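# Move pedestal through self-closing door into yellow bay

## Task

Get the wheeled pedestal from this room, past the door that swings shut by itself, into the other room and leave it in the yellow taped bay. Every one of its four wheels must sit inside the tape, none touching it. The door must have closed before the scene is ended. One or both robots may be used. At the end the robots must have released the pedestal and backed away from it. No robot may be knocked over or left leaning, or the task fails. The pedestal must stay in the bay without any robot holding it there.

## Robot and tools

Robots. There are two identical Hello Robot Stretch 3 units, r1 and r2. Each has a base with two drive wheels and a passive rear caster, a mast carrying a lift, and a telescoping arm that sticks out to the robot's right side. The base measures 0.33 m front to back and 0.34 m across. It cannot slide sideways; it only drives straight or spins in place about the point between the drive wheels, 0.05 m behind the front edge. With the arm pulled in and the wrist folded, a spin sweeps a circle of radius 0.28 m; an unfolded level gripper reaches past that. To move the gripper forward you drive the base.

Frames. The base frame sits on the floor between the drive wheels: x forward, y left, z up. hand_pose is reported in it, located where the closed fingertips meet. The odometry frame is the base frame as it was when the scene began. Each robot reports only in its own frames, so where the robots are relative to each other can be judged only from images, lidar_m, wrist_depth_mm and head_depth_mm.

execute_actions. Argument "actions" is a list holding a single action, or empty to just read state and images. The action is an object keyed by "r1" and/or "r2". Under each robot:
- "base": exactly one of {"translate_m": d}, a relative straight drive in metres from the base's current spot, forward positive, -1 to 1; or {"rotate_rad": d}, a relative turn in place in radians, left/counter-clockwise positive, -3.2 to 3.2. Base commands are measured from the position in the latest reported state.
- "joints": absolute targets by name. lift_m 0 to 1.1 (arm height on mast); arm_m 0 to 0.52 (extension); wrist_yaw_rad -1.345 to 4.42 (0 along the arm, positive swings toward the front, 3.0 folded over the base); wrist_pitch_rad -1.57 to 0.451 (0 level, negative tips down); wrist_roll_rad -2.911 to 2.911; gripper_m -0.089 to 0.179 (larger is wider; real fingertip gap is somewhat smaller, zero below 0.007); head_pan_rad -3.953 to 1.73 (0 ahead, positive left, -1.57 looks along the arm); head_tilt_rad -1.53 to 0.419 (negative down).
- "contact_limits": {"arm_m": effort percent 1 to 100}; the arm stops (contact_stop) at that effort and holds no harder until the next action. Too small stops immediately; values over the maximum are reduced.
All motions in one action begin together; no action runs past 15 s. Anything omitted may keep pushing toward an earlier target. An unknown key or out-of-range number rejects the whole call and nothing moves. "cameras" lists which images to return (r1_head_camera, r1_nav_camera, r1_wrist_camera, r2_head_camera, r2_nav_camera, r2_wrist_camera, or "all"); omitted or null means all, [] means none. If a result reports a stop, the remaining calls in that reply are skipped.

wait: {"seconds": 0 to 10}; commands nothing, returns state and images. Useful while the door swings shut. zoom_image: {"camera": name, "region": [x0, y0, x1, y1]} in pixels from the top-left of that camera's latest full image, at most 504 by 504. finished_scene: {"scene": n}; irreversible, so only call once the pedestal is in the bay, the door is closed and the robots are clear.

Result lines. base_status and joint_status tell how each commanded motion ended: "done" (for the base, wheels turned the commanded amount, slipping included), "off_target" (stopped short and may still push), "contact_stop", "time_out", "torque_fault"; after the last three the old target is dropped. on_its_own covers uncommanded parts; "held at" is the held target, not the actual position. Arm and lift go slack after a contact_stop until commanded again. base_odometry counts wheel rotation only; heading runs -3.142 to 3.142, left positive. turned_by_wheels and turned_by_imu give turning since the previous result. base_tilt in degrees, forward and right positive, each with a fixed bias up to about 4 degrees. motor_effort is percent of maximum, positive toward larger joint values, peak in brackets; readings are biased and noisy. Positive wheel effort pushes forward. lidar_m: 12 distances in metres, 30-degree sectors, 1st straight ahead then counter-clockwise (4th left, 7th behind, 10th right), plane 0.17 m above floor, range 0.15 to 12 m, "-" for none; blind to clear objects and its own robot, sees the other robot; own parts may hide sectors 5, 6, 9, 10 when the lift is low. wrist_depth_mm (45 to 1000) and head_depth_mm (280 to 4000, image sideways) are 7x7 grids of median depths from top-left.

Speed. The base is fast (0.30 m/s, 1.9 rad/s) only when stowed: lift_m under 0.30, arm_m under 0.03, wrist_yaw_rad over 2.54; otherwise 0.10 m/s and 0.63 rad/s.

Gripper. Grip by commanding below the object width; release by going at least 0.02 above where the fingers made contact. Readings do not confirm a hold.

Cautions. Pressing one robot into the other fails the run; once bases touch, even millimetres more is a hard press. Two robots given the same drive can differ by up to 2.5 cm per metre, which strains a shared load and can tip one. Fold or unfold the wrist only with lift_m 0.32 to 0.95, wrist_pitch_rad -0.4 and roll near 0; with yaw below -0.4 keep pitch at -0.5 or lower. Pushing with the arm on something rigid while the gripper is above about 0.45 m can tip the robot; driving while hooked on something immovable, or snagging furniture (worst in reverse), can too. If tilted, reverse the last move in small steps, free the gripper, and lower lift_m near 0.2. Base, wrist and head do not stop on contact; a wrist straining for several seconds switches off for 10 s. Avoid drops, slams and hard shoves. Shorter robot motion time is better.

Each tool is called as a command line: name --argument value for each argument, lists and objects as JSON in quotes; but a table of rows of numbers goes row by row, as --pt "numbers of a row", without its own name.

## Session

execute_actions --actions '[]'

Scene clock: 0.00 s.
r1.base_odometry: x=+0.000 y=+0.000 heading=+0.000 (m, m, rad; r1's odometry frame)
r1.turned_by_wheels: +0.000 (rad since the last result)
r1.turned_by_imu: +0.000 (rad since the last result)
r1.base_tilt: forward=+2.7 right=+0.0 (deg)
r1.lidar_m: 0.88 0.83 0.84 1.10 1.78 1.82 2.38 3.89 1.68 1.09 1.03 1.05
r1.head_depth_mm: 1194 1192 1194 1204 1194 1186 1181 / 1123 1119 1111 1109 1099 1091 1086 / 1035 1034 1026 1023 1020 1014 1008 / 968 960 956 952 950 944 938 / 901 897 894 894 889 883 879 / 846 844 843 837 835 833 830 / 798 794 791 791 788 787 784
r1.base_status: not commanded
r1.joint_positions: lift_m=+0.460 arm_m=-0.001 wrist_yaw_rad=+2.994 wrist_pitch_rad=-0.544 wrist_roll_rad=-0.001 gripper_m=+0.037 head_pan_rad=-0.001 head_tilt_rad=-0.025
r1.joint_status: not commanded
r1.motor_effort: left_wheel=-1 right_wheel=+0 lift_m=+35 arm_m=-1 wrist_yaw_rad=-1 wrist_pitch_rad=+7 wrist_roll_rad=+0 gripper_m=+0 head_pan_rad=+0 head_tilt_rad=+1 (%)
r1.hand_pose: x=+0.0091 y=+0.0606 z=+0.4456 quat_wxyz=(+0.240, +0.693, +0.140, +0.666) (m; r1's base frame)
r1.wrist_depth_mm: - - - - 931 750 626 / - - - - - 791 675 / 993 - - - 980 864 700 / 810 807 823 839 850 843 733 / 690 690 - 712 747 716 717 / 611 617 - 634 647 636 625 / 548 562 - - 558 569 559
r2.base_odometry: x=+0.000 y=+0.000 heading=+0.000 (m, m, rad; r2's odometry frame)
r2.turned_by_wheels: +0.000 (rad since the last result)
r2.turned_by_imu: +0.000 (rad since the last result)
r2.base_tilt: forward=+0.2 right=-1.5 (deg)
r2.lidar_m: 2.19 2.08 1.49 1.05 1.00 1.02 1.35 2.67 2.74 3.61 2.82 3.11
r2.head_depth_mm: 1972 2803 2921 2895 2913 2946 2442 / 1988 2669 2671 2692 2712 2699 2437 / 1991 2488 2506 2518 2517 2529 2409 / 2005 2354 2330 2364 2351 2381 2333 / 2014 2227 2208 2241 2236 2239 2222 / 2020 2100 2100 2101 2104 2110 2108 / 1952 1993 1989 2000 2008 2002 2001
r2.base_status: not commanded
r2.joint_positions: lift_m=+0.587 arm_m=+0.003 wrist_yaw_rad=+3.137 wrist_pitch_rad=-0.432 wrist_roll_rad=+0.007 gripper_m=+0.037 head_pan_rad=+0.016 head_tilt_rad=-0.009
r2.joint_status: not commanded
r2.motor_effort: left_wheel=+0 right_wheel=+1 lift_m=+31 arm_m=-1 wrist_yaw_rad=+0 wrist_pitch_rad=+4 wrist_roll_rad=+0 gripper_m=+0 head_pan_rad=-1 head_tilt_rad=+1 (%)
r2.hand_pose: x=-0.0203 y=+0.0749 z=+0.5967 quat_wxyz=(+0.154, +0.693, +0.150, +0.688) (m; r2's base frame)
r2.wrist_depth_mm: 724 800 - - - - - / 752 856 - - - - - / 789 924 - - - - - / 833 972 - - - - - / 871 - - - - - 981 / 878 908 902 870 - 820 818 / 786 761 771 751 713 695 713
pictures: r1_head_camera (sideways: a quarter turn clockwise sets it upright), r1_nav_camera (sideways: a quarter turn counterclockwise sets it upright), r1_wrist_camera, r2_head_camera (sideways: a quarter turn clockwise sets it upright), r2_nav_camera (sideways: a quarter turn counterclockwise sets it upright), r2_wrist_camera
Images, in order (width x height): r1_head_camera 896x504, r1_nav_camera 672x504, r1_wrist_camera 644x364, r2_head_camera 896x504, r2_nav_camera 672x504, r2_wrist_camera 644x364.

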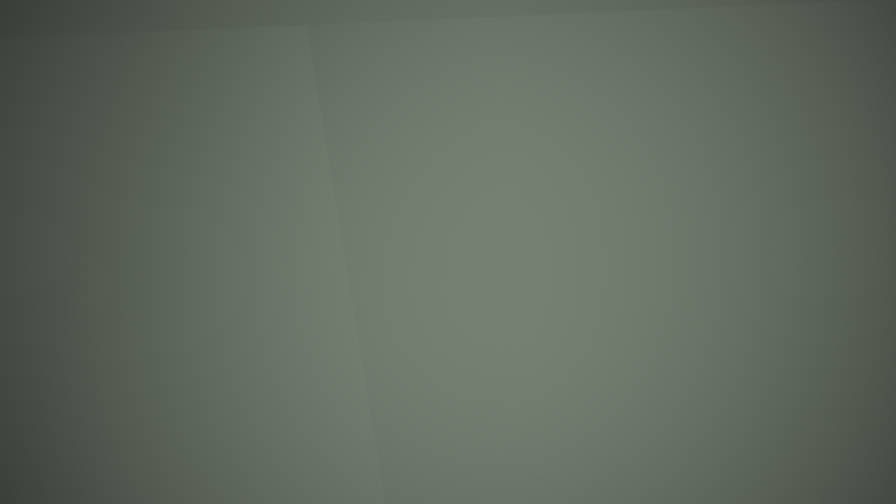

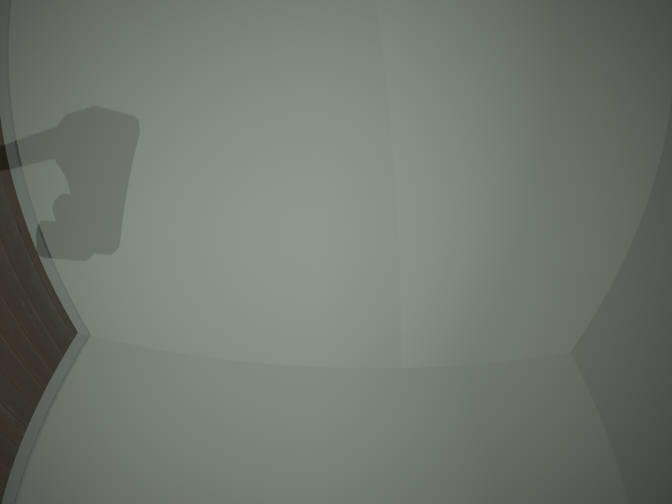

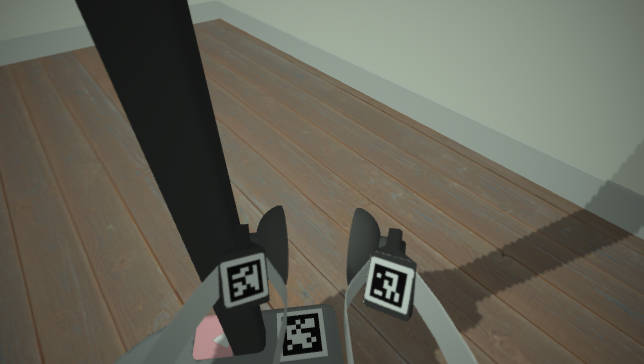

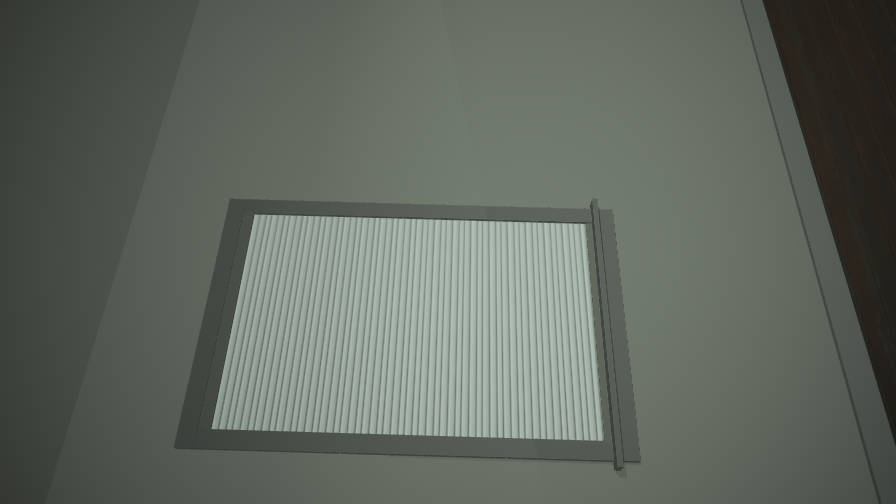

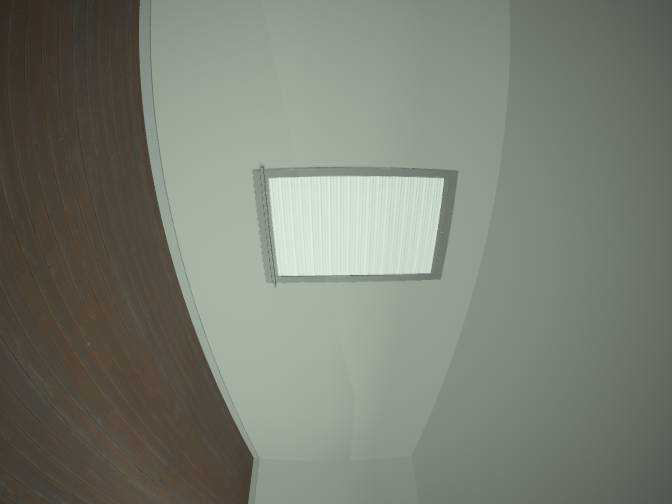

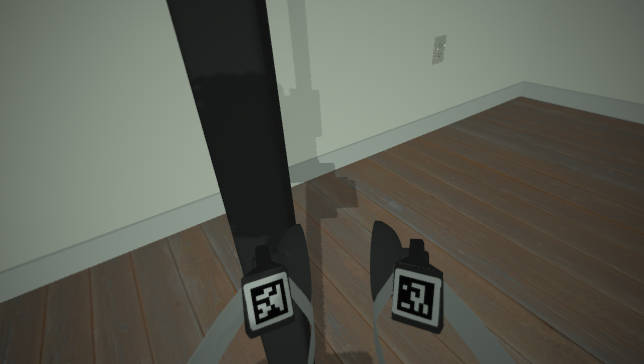

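Look around.

execute_actions --actions '[{"r1":{"joints":{"head_pan_rad":-2.6,"head_tilt_rad":-0.4}},"r2":{"joints":{"head_pan_rad":-1.6,"head_tilt_rad":-0.4}}}]' --cameras '["r1_head_camera","r1_nav_camera","r2_head_camera","r2_nav_camera"]'

Scene clock: 2.07 s.
r1.base_odometry: x=+0.000 y=+0.000 heading=+0.000 (m, m, rad; r1's odometry frame)
r1.turned_by_wheels: +0.000 (rad since the last result)
r1.turned_by_imu: +0.001 (rad since the last result)
r1.base_tilt: forward=+2.7 right=+0.1 (deg)
r1.lidar_m: 0.87 0.83 0.85 1.10 1.78 1.82 2.39 3.88 1.68 1.09 1.03 1.05
r1.head_depth_mm: 3578 3828 - 3504 2423 1834 1476 / 3535 3755 - 3629 2437 1848 1488 / 3553 3794 - 3615 2479 1863 1498 / 3555 3798 3976 3614 2511 1882 1505 / 3538 3752 3984 3741 2493 1879 1514 / 3477 3724 3966 3731 2512 1887 1522 / 3502 3662 3939 3553 2558 1907 1532
r1.base_status: not commanded
r1.joint_positions: lift_m=+0.460 arm_m=-0.001 wrist_yaw_rad=+2.994 wrist_pitch_rad=-0.544 wrist_roll_rad=-0.001 gripper_m=+0.037 head_pan_rad=-2.593 head_tilt_rad=-0.395
r1.joint_status: all done
r1.motor_effort: left_wheel=-1(1) right_wheel=+0(1) lift_m=+35(35) arm_m=-1(1) wrist_yaw_rad=-1(0) wrist_pitch_rad=+7(8) wrist_roll_rad=+0(0) gripper_m=+0(0) head_pan_rad=-4(50) head_tilt_rad=-1(18) (%)
r1.hand_pose: x=+0.0091 y=+0.0606 z=+0.4456 quat_wxyz=(+0.240, +0.693, +0.140, +0.666) (m; r1's base frame)
r1.wrist_depth_mm: - - - - 932 749 628 / - - - - - 791 668 / 975 - - - 968 842 722 / 826 816 842 838 838 830 743 / 702 712 - 723 730 728 724 / 615 610 - 620 637 627 642 / 554 567 - - 556 563 562
r2.base_odometry: x=+0.000 y=+0.000 heading=+0.000 (m, m, rad; r2's odometry frame)
r2.turned_by_wheels: +0.000 (rad since the last result)
r2.turned_by_imu: +0.001 (rad since the last result)
r2.base_tilt: forward=+0.2 right=-1.5 (deg)
r2.lidar_m: 2.19 2.08 1.50 1.05 1.00 1.02 1.35 2.67 2.74 3.59 2.83 3.11
r2.head_depth_mm: 3063 3234 3356 3325 2410 1830 1471 / 3403 3538 3735 3563 2400 1820 1473 / 3813 - - 3508 2392 1830 1467 / - - - 3562 2400 1821 1470 / - - - 3462 2399 1815 1464 / - - - 3470 2406 1824 1468 / - - - 3478 2381 1819 1464
r2.base_status: not commanded
r2.joint_positions: lift_m=+0.587 arm_m=+0.003 wrist_yaw_rad=+3.137 wrist_pitch_rad=-0.432 wrist_roll_rad=+0.007 gripper_m=+0.037 head_pan_rad=-1.593 head_tilt_rad=-0.395
r2.joint_status: all done
r2.motor_effort: left_wheel=+0(0) right_wheel=+1(1) lift_m=+31(31) arm_m=-1(1) wrist_yaw_rad=+0(0) wrist_pitch_rad=+3(3) wrist_roll_rad=+0(0) gripper_m=+0(1) head_pan_rad=-5(60) head_tilt_rad=-1(17) (%)
r2.hand_pose: x=-0.0203 y=+0.0749 z=+0.5967 quat_wxyz=(+0.154, +0.693, +0.150, +0.688) (m; r2's base frame)
r2.wrist_depth_mm: 720 816 - - - - - / 756 857 - - - - - / 811 930 - - - - - / 826 959 - - - - - / 890 - - - - - 971 / 889 909 877 859 - 832 800 / 775 773 749 749 714 706 687
pictures: r1_head_camera (sideways: a quarter turn clockwise sets it upright), r1_nav_camera (sideways: a quarter turn counterclockwise sets it upright), r2_head_camera (sideways: a quarter turn clockwise sets it upright), r2_nav_camera (sideways: a quarter turn counterclockwise sets it upright)
Images, in order (width x height): r1_head_camera 896x504, r1_nav_camera 672x504, r2_head_camera 896x504, r2_nav_camera 672x504.

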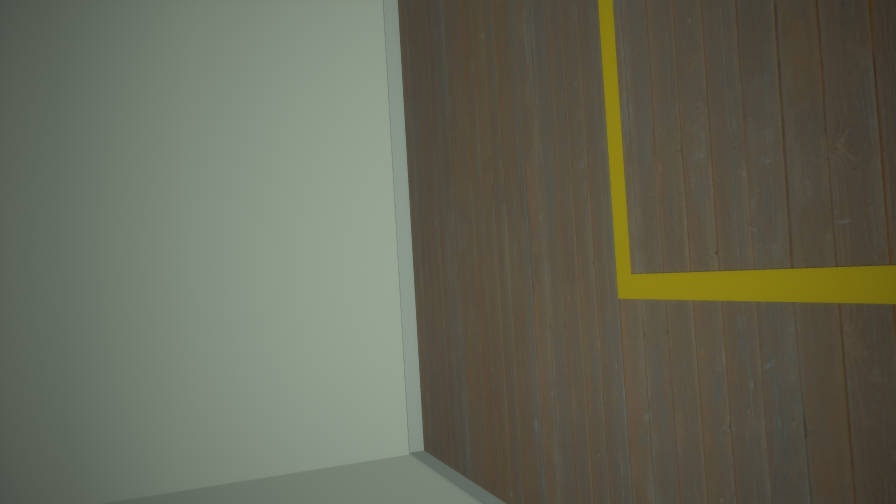

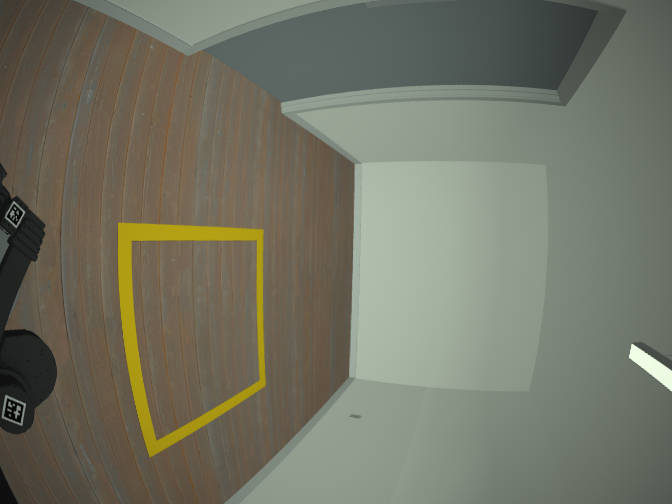

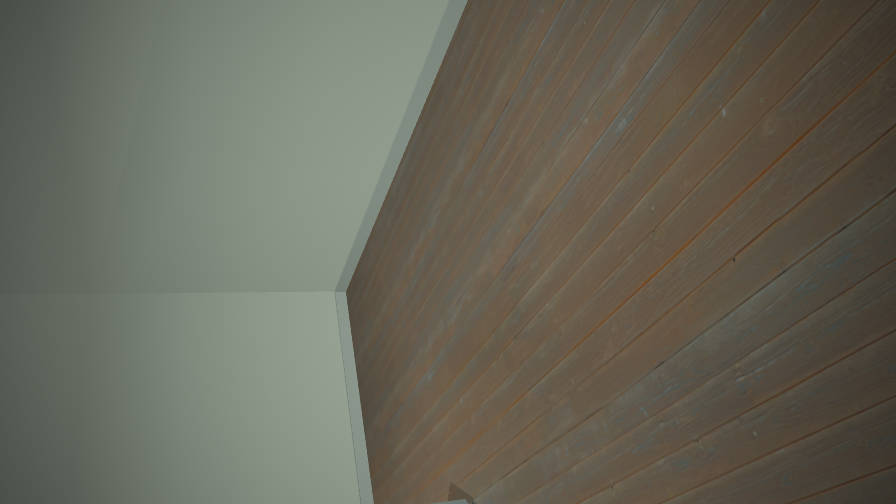

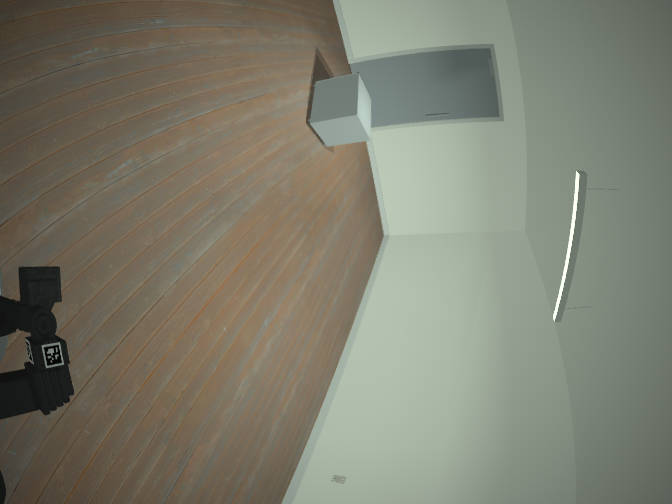

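execute_actions --actions '[{"r1":{"joints":{"head_pan_rad":-1.6,"head_tilt_rad":-0.5}},"r2":{"joints":{"head_pan_rad":-0.7,"head_tilt_rad":-0.35}}}]' --cameras '["r1_head_camera","r1_nav_camera","r2_head_camera","r2_nav_camera"]'

Scene clock: 3.37 s.
r1.base_odometry: x=+0.000 y=+0.000 heading=+0.000 (m, m, rad; r1's odometry frame)
r1.turned_by_wheels: +0.000 (rad since the last result)
r1.turned_by_imu: +0.000 (rad since the last result)
r1.base_tilt: forward=+2.7 right=+0.0 (deg)
r1.lidar_m: 0.88 0.83 0.84 1.10 1.78 1.82 2.38 3.88 1.68 1.09 1.03 1.05
r1.head_depth_mm: 1478 1621 1791 2026 2099 1653 1373 / 1360 1475 1624 1794 1972 1661 1383 / 1177 1269 1375 1515 1674 1678 1387 / 1095 1179 1278 1391 1524 1624 1388 / 1027 1101 1176 1281 1387 1519 1401 / 964 1023 1102 1182 1283 1394 1407 / 911 964 1028 1101 1187 1284 1347
r1.base_status: not commanded
r1.joint_positions: lift_m=+0.460 arm_m=-0.001 wrist_yaw_rad=+2.994 wrist_pitch_rad=-0.544 wrist_roll_rad=-0.001 gripper_m=+0.037 head_pan_rad=-1.607 head_tilt_rad=-0.494
r1.joint_status: all done
r1.motor_effort: left_wheel=-1(1) right_wheel=-1(0) lift_m=+35(35) arm_m=+0(1) wrist_yaw_rad=+2(1) wrist_pitch_rad=+8(8) wrist_roll_rad=+0(0) gripper_m=+0(0) head_pan_rad=+3(53) head_tilt_rad=-2(8) (%)
r1.hand_pose: x=+0.0091 y=+0.0606 z=+0.4456 quat_wxyz=(+0.240, +0.693, +0.140, +0.666) (m; r1's base frame)
r1.wrist_depth_mm: - - - - 914 749 623 / - - - - - 784 658 / 974 - - - 977 863 712 / 802 803 812 836 856 844 752 / 697 696 - 707 732 718 729 / 610 618 - 635 627 625 630 / 544 562 - - 552 571 567
r2.base_odometry: x=+0.000 y=+0.000 heading=+0.000 (m, m, rad; r2's odometry frame)
r2.turned_by_wheels: +0.000 (rad since the last result)
r2.turned_by_imu: +0.000 (rad since the last result)
r2.base_tilt: forward=+0.3 right=-1.5 (deg)
r2.lidar_m: 2.18 2.07 1.50 1.05 1.00 1.02 1.35 2.67 2.74 3.63 2.83 3.10
r2.head_depth_mm: - - - 3137 2554 1915 1529 / - - - 3939 2533 1903 1521 / - - - 3857 2552 1911 1519 / - - - 3849 2545 1892 1521 / - - - 3798 2516 1897 1515 / 3706 3840 - 3802 2526 1890 1515 / 3129 3236 3399 3380 2513 1892 1508
r2.base_status: not commanded
r2.joint_positions: lift_m=+0.587 arm_m=+0.003 wrist_yaw_rad=+3.137 wrist_pitch_rad=-0.432 wrist_roll_rad=+0.007 gripper_m=+0.037 head_pan_rad=-0.707 head_tilt_rad=-0.359
r2.joint_status: all done
r2.motor_effort: left_wheel=+0(0) right_wheel=+0(1) lift_m=+31(31) arm_m=-1(1) wrist_yaw_rad=+0(0) wrist_pitch_rad=+4(4) wrist_roll_rad=+0(0) gripper_m=+0(0) head_pan_rad=+4(56) head_tilt_rad=+3(3) (%)
r2.hand_pose: x=-0.0203 y=+0.0749 z=+0.5967 quat_wxyz=(+0.154, +0.693, +0.150, +0.688) (m; r2's base frame)
r2.wrist_depth_mm: 713 802 - - - - - / 750 839 - - - - - / 793 907 - - - - - / 844 967 - - - - - / 880 - - - - - 946 / 891 913 908 870 - 834 816 / 795 777 771 748 738 728 705
pictures: r1_head_camera (sideways: a quarter turn clockwise sets it upright), r1_nav_camera (sideways: a quarter turn counterclockwise sets it upright), r2_head_camera (sideways: a quarter turn clockwise sets it upright), r2_nav_camera (sideways: a quarter turn counterclockwise sets it upright)
Images, in order (width x height): r1_head_camera 896x504, r1_nav_camera 672x504, r2_head_camera 896x504, r2_nav_camera 672x504.

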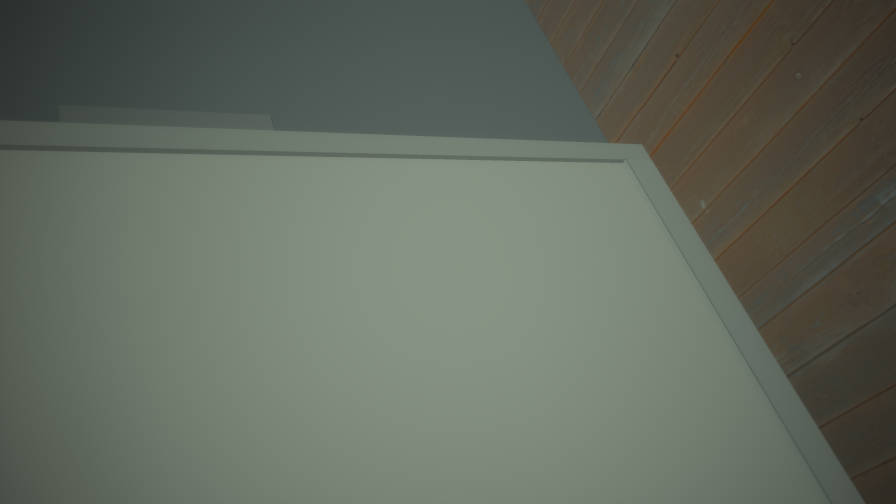

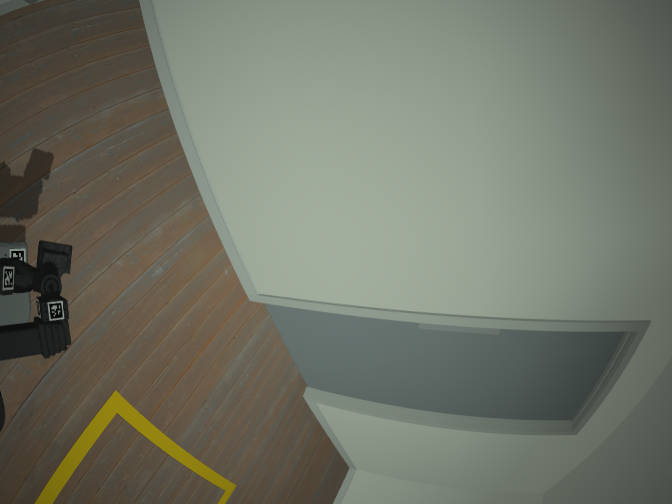

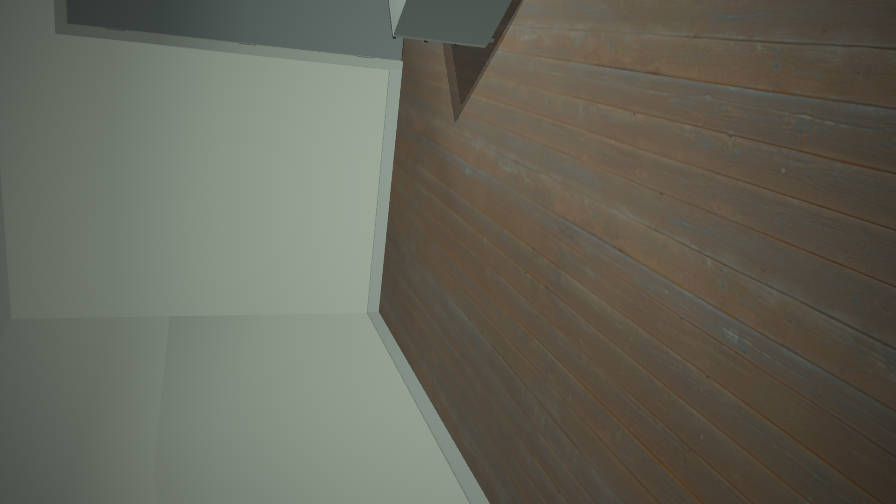

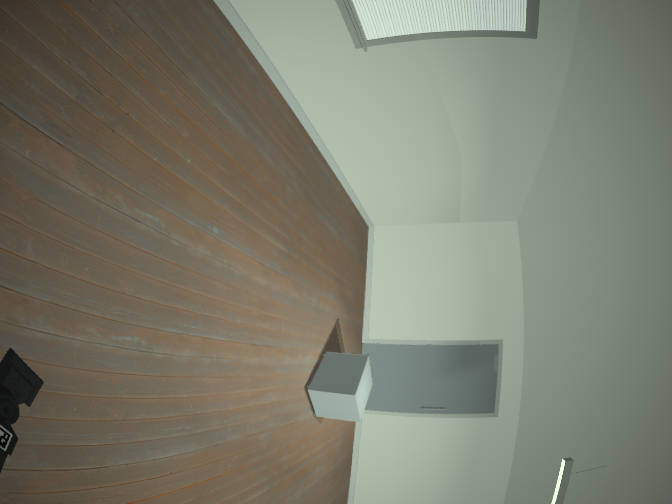

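execute_actions --actions '[{"r1":{"base":{"rotate_rad":0.6},"joints":{"lift_m":0.27,"head_pan_rad":-2.0,"head_tilt_rad":-0.4}},"r2":{"base":{"rotate_rad":-1.0},"joints":{"lift_m":0.27,"head_pan_rad":0,"head_tilt_rad":-0.4}}}]' --cameras '["r1_nav_camera","r2_head_camera","r2_nav_camera"]'

execute_actions --actions '[{"r1":{"base":{"translate_m":-1.0},"joints":{"head_pan_rad":-1.7}},"r2":{"base":{"translate_m":1.0}}}]' --cameras '["r1_nav_camera","r1_head_camera","r2_head_camera","r2_nav_camera"]'

Scene clock: 7.90 s.
r1.base_odometry: x=+0.000 y=+0.000 heading=+0.600 (m, m, rad; r1's odometry frame)
r1.turned_by_wheels: +0.600 (rad since the last result)
r1.turned_by_imu: +0.601 (rad since the last result)
r1.base_tilt: forward=+2.7 right=+0.0 (deg)
r1.lidar_m: 0.83 0.86 1.18 1.78 1.85 2.55 3.90 1.43 1.07 1.03 1.07 0.85
r1.head_depth_mm: 1112 1192 1288 1397 1530 1647 1479 / 1065 1130 1215 1321 1422 1568 1468 / 1012 1079 1157 1245 1354 1467 1474 / 971 1034 1106 1184 1272 1385 1447 / 929 992 1050 1125 1208 1306 1389 / 897 950 1003 1076 1145 1238 1329 / 863 908 966 1024 1089 1170 1262
r1.base_status: done
r1.joint_positions: lift_m=+0.271 arm_m=-0.001 wrist_yaw_rad=+2.994 wrist_pitch_rad=-0.544 wrist_roll_rad=-0.001 gripper_m=+0.037 head_pan_rad=-1.993 head_tilt_rad=-0.409
r1.joint_status: all done
r1.motor_effort: left_wheel=-5(8) right_wheel=+4(7) lift_m=+19(27) arm_m=-1(1) wrist_yaw_rad=+1(1) wrist_pitch_rad=+8(8) wrist_roll_rad=+0(0) gripper_m=+0(0) head_pan_rad=-4(34) head_tilt_rad=+3(7) (%)
r1.hand_pose: x=+0.0091 y=+0.0606 z=+0.2560 quat_wxyz=(+0.240, +0.693, +0.140, +0.666) (m; r1's base frame)
r1.wrist_depth_mm: - - - - - - 833 / 832 - 842 839 849 863 817 / 662 668 671 665 680 688 695 / 553 555 561 565 563 581 582 / 469 500 - - 500 485 493 / - - - - 424 426 431 / - - - - 374 380 382
r2.base_odometry: x=+0.000 y=+0.000 heading=-1.000 (m, m, rad; r2's odometry frame)
r2.turned_by_wheels: -1.000 (rad since the last result)
r2.turned_by_imu: -0.983 (rad since the last result)
r2.base_tilt: forward=+0.2 right=-1.5 (deg)
r2.lidar_m: 2.83 2.95 2.16 2.07 1.41 1.03 1.00 1.03 1.42 2.67 2.78 3.80
r2.head_depth_mm: - - - 3510 2403 1835 1480 / - - - 3111 2400 1830 1478 / - - - 3032 2401 1821 1465 / - - - 3293 2391 1815 1474 / - - - 3461 2369 1825 1464 / - - - 3463 2383 1820 1465 / - - - 3480 2375 1801 1462
r2.base_status: done
r2.joint_positions: lift_m=+0.270 arm_m=+0.003 wrist_yaw_rad=+3.137 wrist_pitch_rad=-0.432 wrist_roll_rad=+0.007 gripper_m=+0.037 head_pan_rad=-0.007 head_tilt_rad=-0.395
r2.joint_status: all done
r2.motor_effort: left_wheel=+3(6) right_wheel=-2(4) lift_m=+28(28) arm_m=-1(1) wrist_yaw_rad=+0(0) wrist_pitch_rad=+4(4) wrist_roll_rad=+0(0) gripper_m=+0(0) head_pan_rad=+5(51) head_tilt_rad=-1(2) (%)
r2.hand_pose: x=-0.0203 y=+0.0748 z=+0.2797 quat_wxyz=(+0.154, +0.693, +0.150, +0.688) (m; r2's base frame)
r2.wrist_depth_mm: - - - - - - - / - - - - - - - / - - - - 931 900 841 / 830 786 764 730 701 690 658 / 637 621 607 587 588 574 556 / 522 517 528 - - 467 464 / 450 - - - 399 404 400
pictures: r1_nav_camera (sideways: a quarter turn counterclockwise sets it upright), r2_head_camera (sideways: a quarter turn clockwise sets it upright), r2_nav_camera (sideways: a quarter turn counterclockwise sets it upright)
Images, in order (width x height): r1_nav_camera 672x504, r2_head_camera 896x504, r2_nav_camera 672x504.

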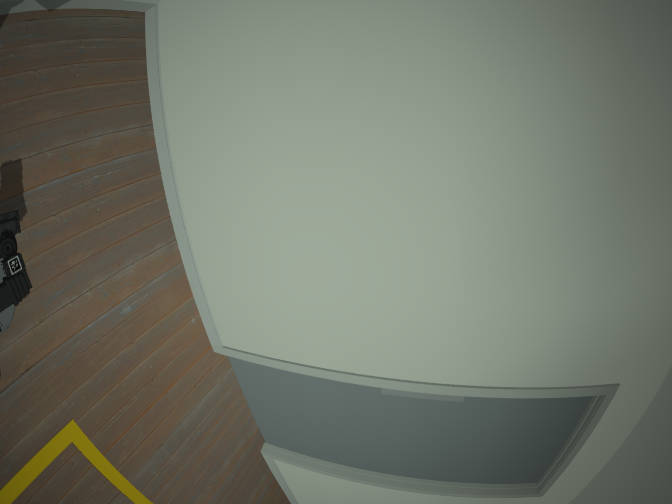

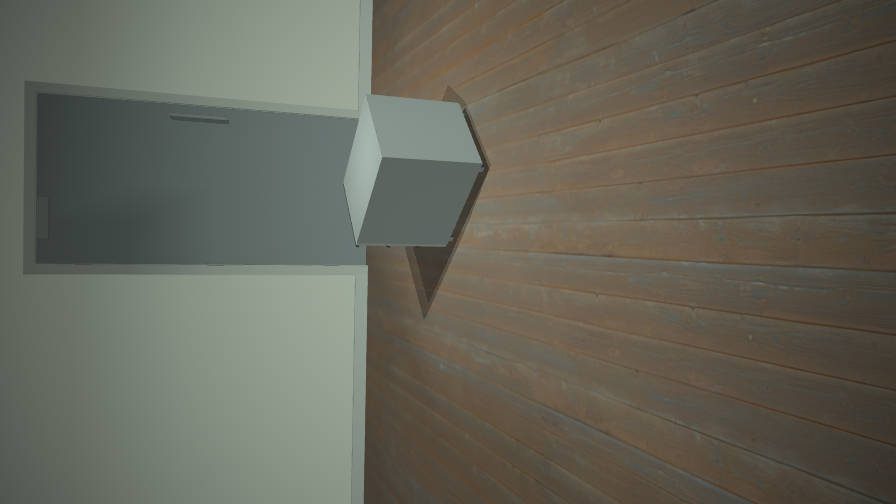

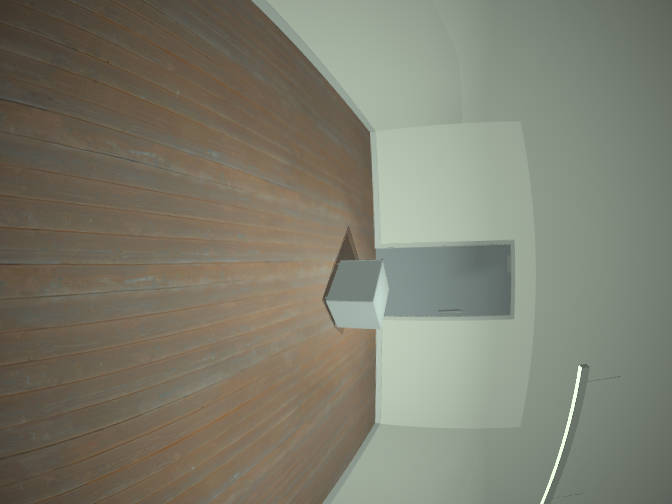

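Scene clock: 12.83 s.
r1.base_odometry: x=-0.826 y=-0.564 heading=+0.600 (m, m, rad; r1's odometry frame)
r1.turned_by_wheels: +0.000 (rad since the last result)
r1.turned_by_imu: -0.002 (rad since the last result)
r1.base_tilt: forward=+2.7 right=+0.0 (deg)
r1.lidar_m: 1.82 1.89 1.85 1.79 1.85 2.55 2.93 1.47 1.14 1.01 1.07 1.46
r1.head_depth_mm: 989 1055 1134 1221 1325 1447 1462 / 973 1037 1114 1206 1300 1415 1467 / 960 1028 1096 1181 1280 1390 1473 / 947 1007 1080 1157 1257 1353 1444 / 917 939 1000 1060 1146 1238 1353 / 861 915 977 1048 1129 1231 1338 / 850 903 964 1033 1113 1201 1304
r1.base_status: done
r1.joint_positions: lift_m=+0.271 arm_m=-0.001 wrist_yaw_rad=+2.994 wrist_pitch_rad=-0.544 wrist_roll_rad=-0.001 gripper_m=+0.037 head_pan_rad=-1.707 head_tilt_rad=-0.409
r1.joint_status: all done
r1.motor_effort: left_wheel=-5(15) right_wheel=+3(6) lift_m=+19(20) arm_m=-1(1) wrist_yaw_rad=-2(1) wrist_pitch_rad=+8(7) wrist_roll_rad=+0(0) gripper_m=+0(0) head_pan_rad=+4(29) head_tilt_rad=+2(4) (%)
r1.hand_pose: x=+0.0091 y=+0.0605 z=+0.2560 quat_wxyz=(+0.240, +0.693, +0.140, +0.666) (m; r1's base frame)
r1.wrist_depth_mm: - - - - - - - / 826 - 849 846 862 872 885 / 677 660 683 680 689 691 696 / 553 556 563 570 566 577 582 / 481 503 - - 494 496 499 / - - - - 433 425 427 / - - - - 374 380 378
r2.base_odometry: x=+0.541 y=-0.841 heading=-1.000 (m, m, rad; r2's odometry frame)
r2.turned_by_wheels: +0.000 (rad since the last result)
r2.turned_by_imu: +0.007 (rad since the last result)
r2.base_tilt: forward=+0.2 right=-1.5 (deg)
r2.lidar_m: 1.85 2.92 2.15 2.07 2.15 2.06 1.99 2.07 2.77 2.67 2.79 2.06
r2.head_depth_mm: 3267 3495 3757 3282 2284 1823 1473 / 3346 3524 3764 2169 2116 1829 1469 / 3354 3521 3771 2211 2203 1808 1474 / 3337 3552 3759 3254 2380 1810 1468 / 3307 3595 3801 3467 2390 1820 1460 / 3331 3512 3777 3451 2370 1804 1464 / 3380 3583 3813 3464 2375 1812 1462
r2.base_status: done
r2.joint_positions: lift_m=+0.270 arm_m=+0.003 wrist_yaw_rad=+3.137 wrist_pitch_rad=-0.432 wrist_roll_rad=+0.007 gripper_m=+0.037 head_pan_rad=-0.007 head_tilt_rad=-0.396
r2.joint_status: not commanded
r2.motor_effort: left_wheel=+2(10) right_wheel=-2(5) lift_m=+28(28) arm_m=-1(1) wrist_yaw_rad=+1(0) wrist_pitch_rad=+4(4) wrist_roll_rad=+0(0) gripper_m=+0(0) head_pan_rad=+4(4) head_tilt_rad=-1(1) (%)
r2.hand_pose: x=-0.0203 y=+0.0748 z=+0.2797 quat_wxyz=(+0.154, +0.693, +0.150, +0.688) (m; r2's base frame)
r2.wrist_depth_mm: - - - - - - - / - - - - - - - / - - - - 921 897 851 / 822 778 756 735 721 681 658 / 647 612 592 587 591 547 538 / 521 512 517 - - 472 463 / 446 - - - 403 401 404
pictures: r1_head_camera (sideways: a quarter turn clockwise sets it upright), r1_nav_camera (sideways: a quarter turn counterclockwise sets it upright), r2_head_camera (sideways: a quarter turn clockwise sets it upright), r2_nav_camera (sideways: a quarter turn counterclockwise sets it upright)
Images, in order (width x height): r1_head_camera 896x504, r1_nav_camera 672x504, r2_head_camera 896x504, r2_nav_camera 672x504.

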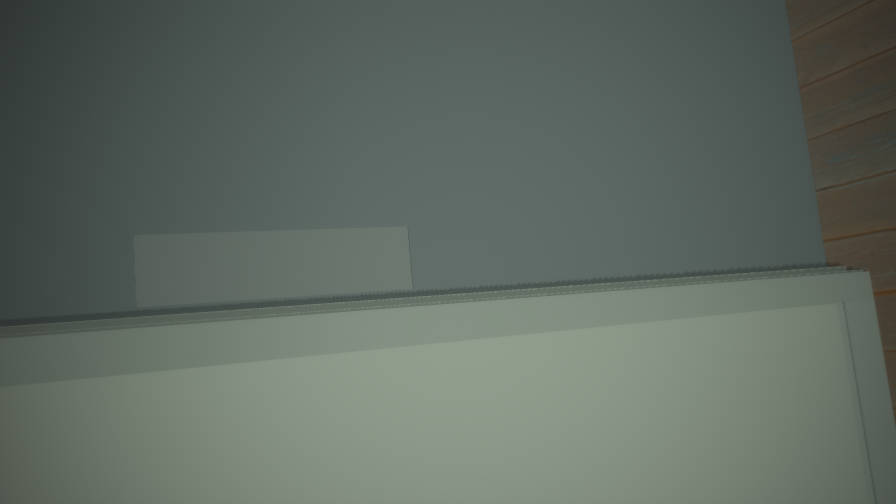

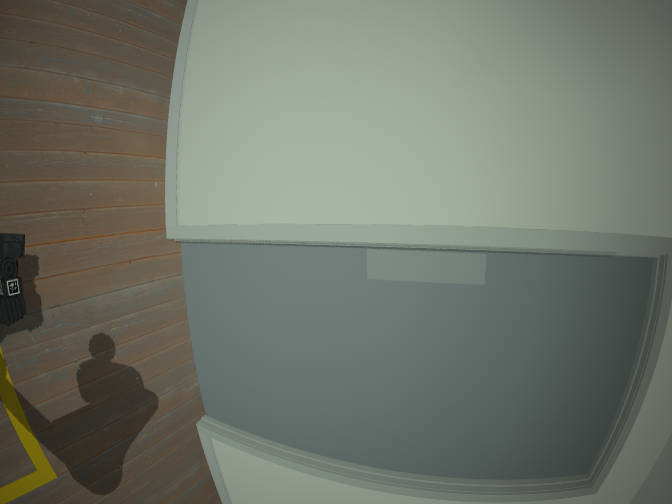

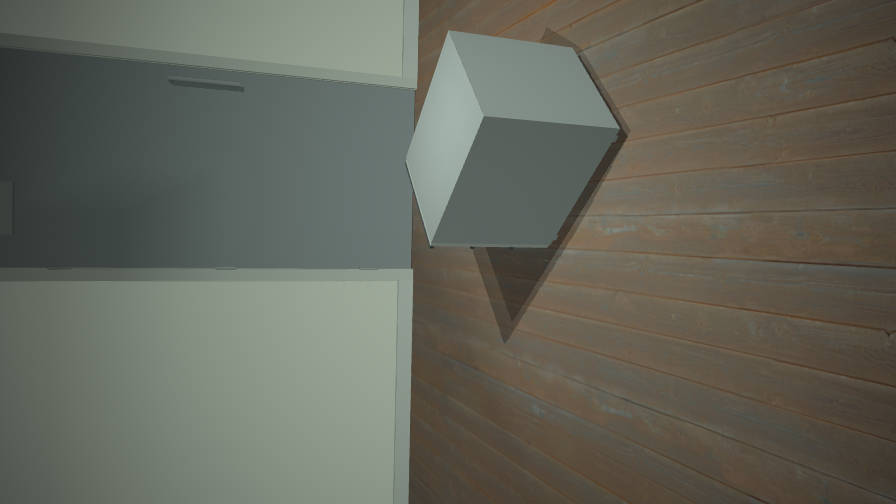

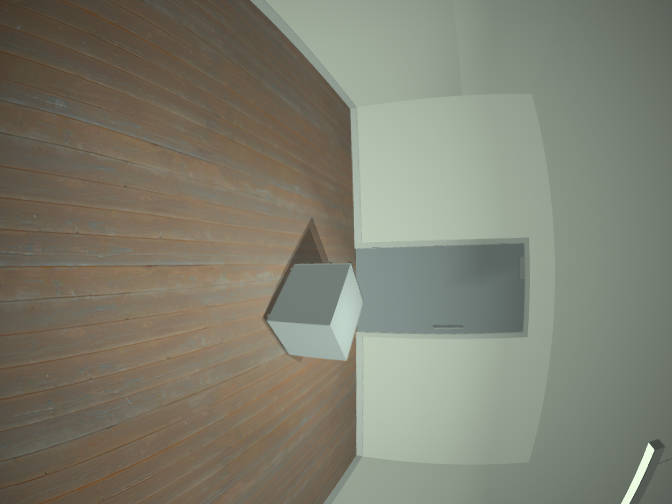

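execute_actions --actions '[{"r1":{"base":{"translate_m":-0.45}},"r2":{"base":{"translate_m":0.8},"joints":{"head_tilt_rad":-0.7}}}]' --cameras '[]'

execute_actions --actions '[{"r1":{"base":{"rotate_rad":-1.55},"joints":{"head_pan_rad":0,"head_tilt_rad":-0.6}}}]' --cameras '["r1_nav_camera","r2_head_camera","r2_nav_camera"]'

Scene clock: 17.87 s.
r1.base_odometry: x=-1.197 y=-0.818 heading=+0.599 (m, m, rad; r1's odometry frame)
r1.turned_by_wheels: +0.000 (rad since the last result)
r1.turned_by_imu: +0.000 (rad since the last result)
r1.base_tilt: forward=+2.7 right=+0.1 (deg)
r1.lidar_m: 2.26 2.35 1.85 1.79 1.86 2.55 2.48 1.45 1.13 1.09 1.09 1.45
r1.head_depth_mm: 990 1053 1133 1217 1327 1446 1464 / 976 1040 1114 1205 1298 1421 1467 / 961 1022 1096 1182 1275 1392 1469 / 948 1009 1081 1166 1260 1369 1452 / 934 993 1058 1141 1229 1338 1425 / 921 980 1046 1125 1212 1310 1419 / 910 968 1030 1103 1193 1293 1385
r1.base_status: done
r1.joint_positions: lift_m=+0.271 arm_m=-0.001 wrist_yaw_rad=+2.994 wrist_pitch_rad=-0.544 wrist_roll_rad=-0.001 gripper_m=+0.037 head_pan_rad=-1.707 head_tilt_rad=-0.409
r1.joint_status: not commanded
r1.motor_effort: left_wheel=-4(14) right_wheel=+3(7) lift_m=+20(20) arm_m=-1(1) wrist_yaw_rad=+0(1) wrist_pitch_rad=+8(8) wrist_roll_rad=+0(0) gripper_m=+0(1) head_pan_rad=+4(4) head_tilt_rad=+2(2) (%)
r1.hand_pose: x=+0.0091 y=+0.0605 z=+0.2559 quat_wxyz=(+0.240, +0.693, +0.140, +0.666) (m; r1's base frame)
r1.wrist_depth_mm: - - - - - - - / 823 - 839 844 875 872 871 / 665 671 676 674 686 684 693 / 555 558 562 565 575 576 576 / 471 491 - - 501 490 492 / - - - - 431 429 429 / - - - - 380 377 381
r2.base_odometry: x=+0.973 y=-1.514 heading=-1.000 (m, m, rad; r2's odometry frame)
r2.turned_by_wheels: +0.000 (rad since the last result)
r2.turned_by_imu: +0.006 (rad since the last result)
r2.base_tilt: forward=+0.2 right=-1.5 (deg)
r2.lidar_m: 1.12 2.89 2.14 2.07 2.15 2.88 2.78 2.89 2.78 2.68 2.79 1.07
r2.head_depth_mm: 2621 2901 2654 1317 1536 1401 1210 / 2653 2932 1635 1385 1541 1410 1220 / 2622 2931 1637 1552 1623 1408 1214 / 2660 2925 2641 1921 1661 1405 1219 / 2642 2962 2656 2070 1678 1409 1218 / 2635 2989 2661 2052 1659 1404 1217 / 2689 2977 2669 2068 1675 1405 1215
r2.base_status: done
r2.joint_positions: lift_m=+0.270 arm_m=+0.003 wrist_yaw_rad=+3.137 wrist_pitch_rad=-0.432 wrist_roll_rad=+0.007 gripper_m=+0.037 head_pan_rad=-0.007 head_tilt_rad=-0.692
r2.joint_status: all done
r2.motor_effort: left_wheel=+1(9) right_wheel=-1(4) lift_m=+28(28) arm_m=-1(1) wrist_yaw_rad=+1(0) wrist_pitch_rad=+4(4) wrist_roll_rad=+0(0) gripper_m=+0(0) head_pan_rad=+3(4) head_tilt_rad=-3(19) (%)
r2.hand_pose: x=-0.0203 y=+0.0748 z=+0.2797 quat_wxyz=(+0.154, +0.693, +0.150, +0.688) (m; r2's base frame)
r2.wrist_depth_mm: - - - - - - - / - - - - - - - / - - - - 934 901 869 / 795 788 754 733 711 682 665 / 625 627 603 579 596 564 552 / 524 512 518 - - 470 459 / 450 - - - 402 404 395
pictures: none
No camera images: the call's "cameras" was empty. Leave "cameras" out to get every camera's image.

Scene clock: 20.03 s.
r1.base_odometry: x=-1.197 y=-0.818 heading=-0.950 (m, m, rad; r1's odometry frame)
r1.turned_by_wheels: -1.550 (rad since the last result)
r1.turned_by_imu: -1.549 (rad since the last result)
r1.base_tilt: forward=+2.7 right=+0.0 (deg)
r1.lidar_m: 1.09 1.09 1.51 2.26 2.37 1.84 1.79 1.87 2.55 2.48 1.41 1.12
r1.head_depth_mm: 924 1015 1121 1256 1428 1516 1283 / 923 1009 1122 1259 1424 1525 1292 / 923 1014 1125 1259 1430 1529 1303 / 924 1012 1118 1255 1437 1537 1306 / 930 1015 1130 1264 1437 1550 1304 / 926 1018 1124 1263 1417 1513 1314 / 931 1016 1107 1204 1338 1495 1320
r1.base_status: done
r1.joint_positions: lift_m=+0.271 arm_m=-0.001 wrist_yaw_rad=+2.994 wrist_pitch_rad=-0.544 wrist_roll_rad=-0.001 gripper_m=+0.037 head_pan_rad=-0.007 head_tilt_rad=-0.593
r1.joint_status: all done
r1.motor_effort: left_wheel=+4(13) right_wheel=-4(9) lift_m=+20(20) arm_m=-1(1) wrist_yaw_rad=-2(0) wrist_pitch_rad=+8(8) wrist_roll_rad=+0(0) gripper_m=+0(0) head_pan_rad=+4(52) head_tilt_rad=-2(14) (%)
r1.hand_pose: x=+0.0091 y=+0.0605 z=+0.2559 quat_wxyz=(+0.240, +0.693, +0.140, +0.666) (m; r1's base frame)
r1.wrist_depth_mm: - - - - - - - / 802 - 852 841 869 883 881 / 660 674 675 693 682 685 686 / 551 558 557 567 572 568 572 / 474 490 - - 502 495 491 / - - - - 430 429 434 / - - - - 375 383 380
r2.base_odometry: x=+0.973 y=-1.514 heading=-1.000 (m, m, rad; r2's odometry frame)
r2.turned_by_wheels: +0.000 (rad since the last result)
r2.turned_by_imu: +0.001 (rad since the last result)
r2.base_tilt: forward=+0.2 right=-1.5 (deg)
r2.lidar_m: 1.12 2.90 2.13 2.07 2.16 2.87 2.79 2.90 2.78 2.68 2.80 1.07
r2.head_depth_mm: 2612 2919 2650 1321 1547 1409 1216 / 2636 2897 1636 1392 1534 1412 1218 / 2633 2925 1634 1546 1620 1405 1218 / 2642 2943 2651 1924 1665 1403 1222 / 2668 2946 2678 2061 1669 1407 1214 / 2661 2978 2646 2059 1664 1419 1216 / 2670 2989 2667 2048 1669 1417 1220
r2.base_status: not commanded
r2.joint_positions: lift_m=+0.270 arm_m=+0.003 wrist_yaw_rad=+3.137 wrist_pitch_rad=-0.432 wrist_roll_rad=+0.007 gripper_m=+0.037 head_pan_rad=-0.007 head_tilt_rad=-0.692
r2.joint_status: not commanded
r2.motor_effort: left_wheel=+2(2) right_wheel=-1(1) lift_m=+28(28) arm_m=-1(1) wrist_yaw_rad=+0(1) wrist_pitch_rad=+4(4) wrist_roll_rad=+0(0) gripper_m=+0(1) head_pan_rad=+4(3) head_tilt_rad=-2(3) (%)
r2.hand_pose: x=-0.0203 y=+0.0748 z=+0.2797 quat_wxyz=(+0.154, +0.693, +0.150, +0.688) (m; r2's base frame)
r2.wrist_depth_mm: - - - - - - - / - - - - - - - / - - - - 937 906 864 / 826 779 759 727 699 689 659 / 635 618 596 578 590 558 542 / 531 512 514 - - 466 462 / 441 - - - 400 407 395
pictures: r1_nav_camera (sideways: a quarter turn counterclockwise sets it upright), r2_head_camera (sideways: a quarter turn clockwise sets it upright), r2_nav_camera (sideways: a quarter turn counterclockwise sets it upright)
Images, in order (width x height): r1_nav_camera 672x504, r2_head_camera 896x504, r2_nav_camera 672x504.

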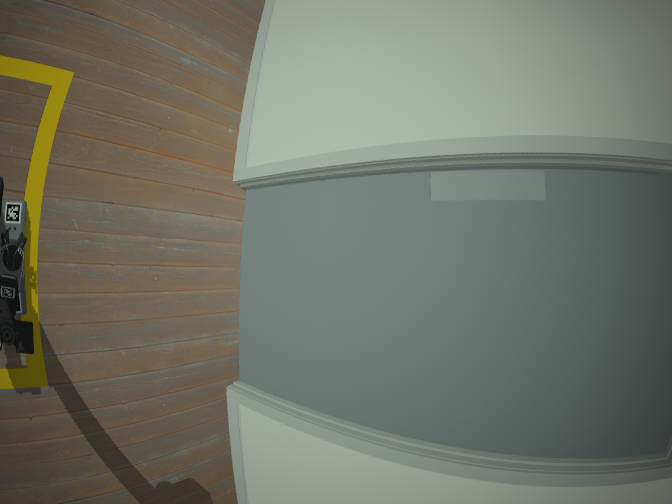

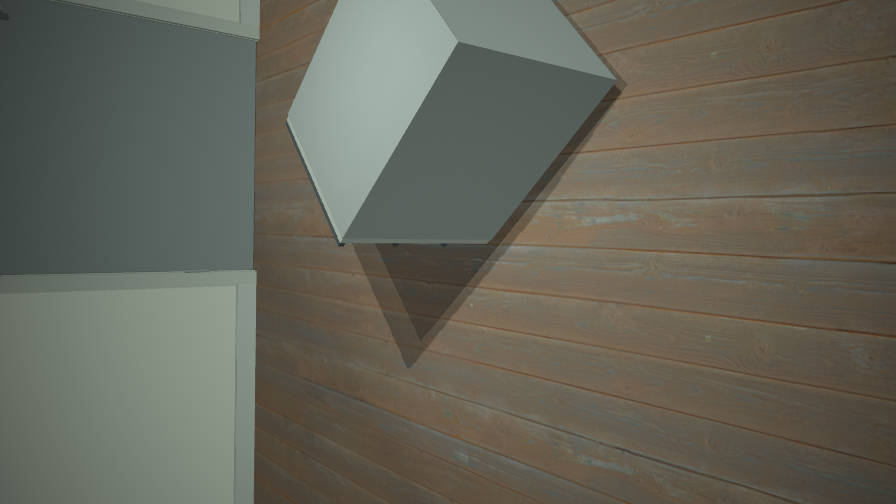

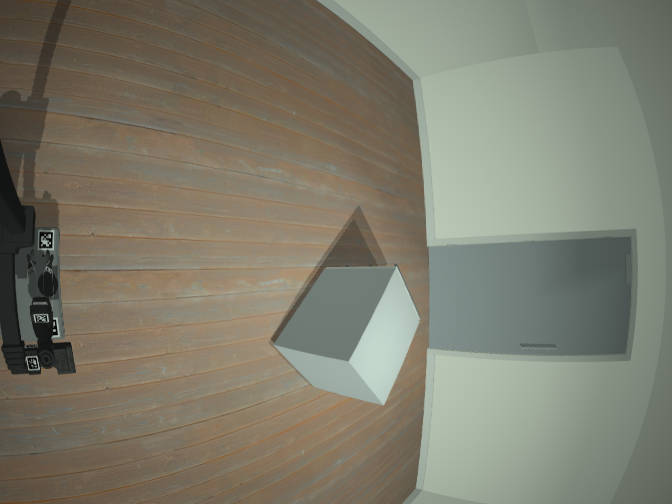

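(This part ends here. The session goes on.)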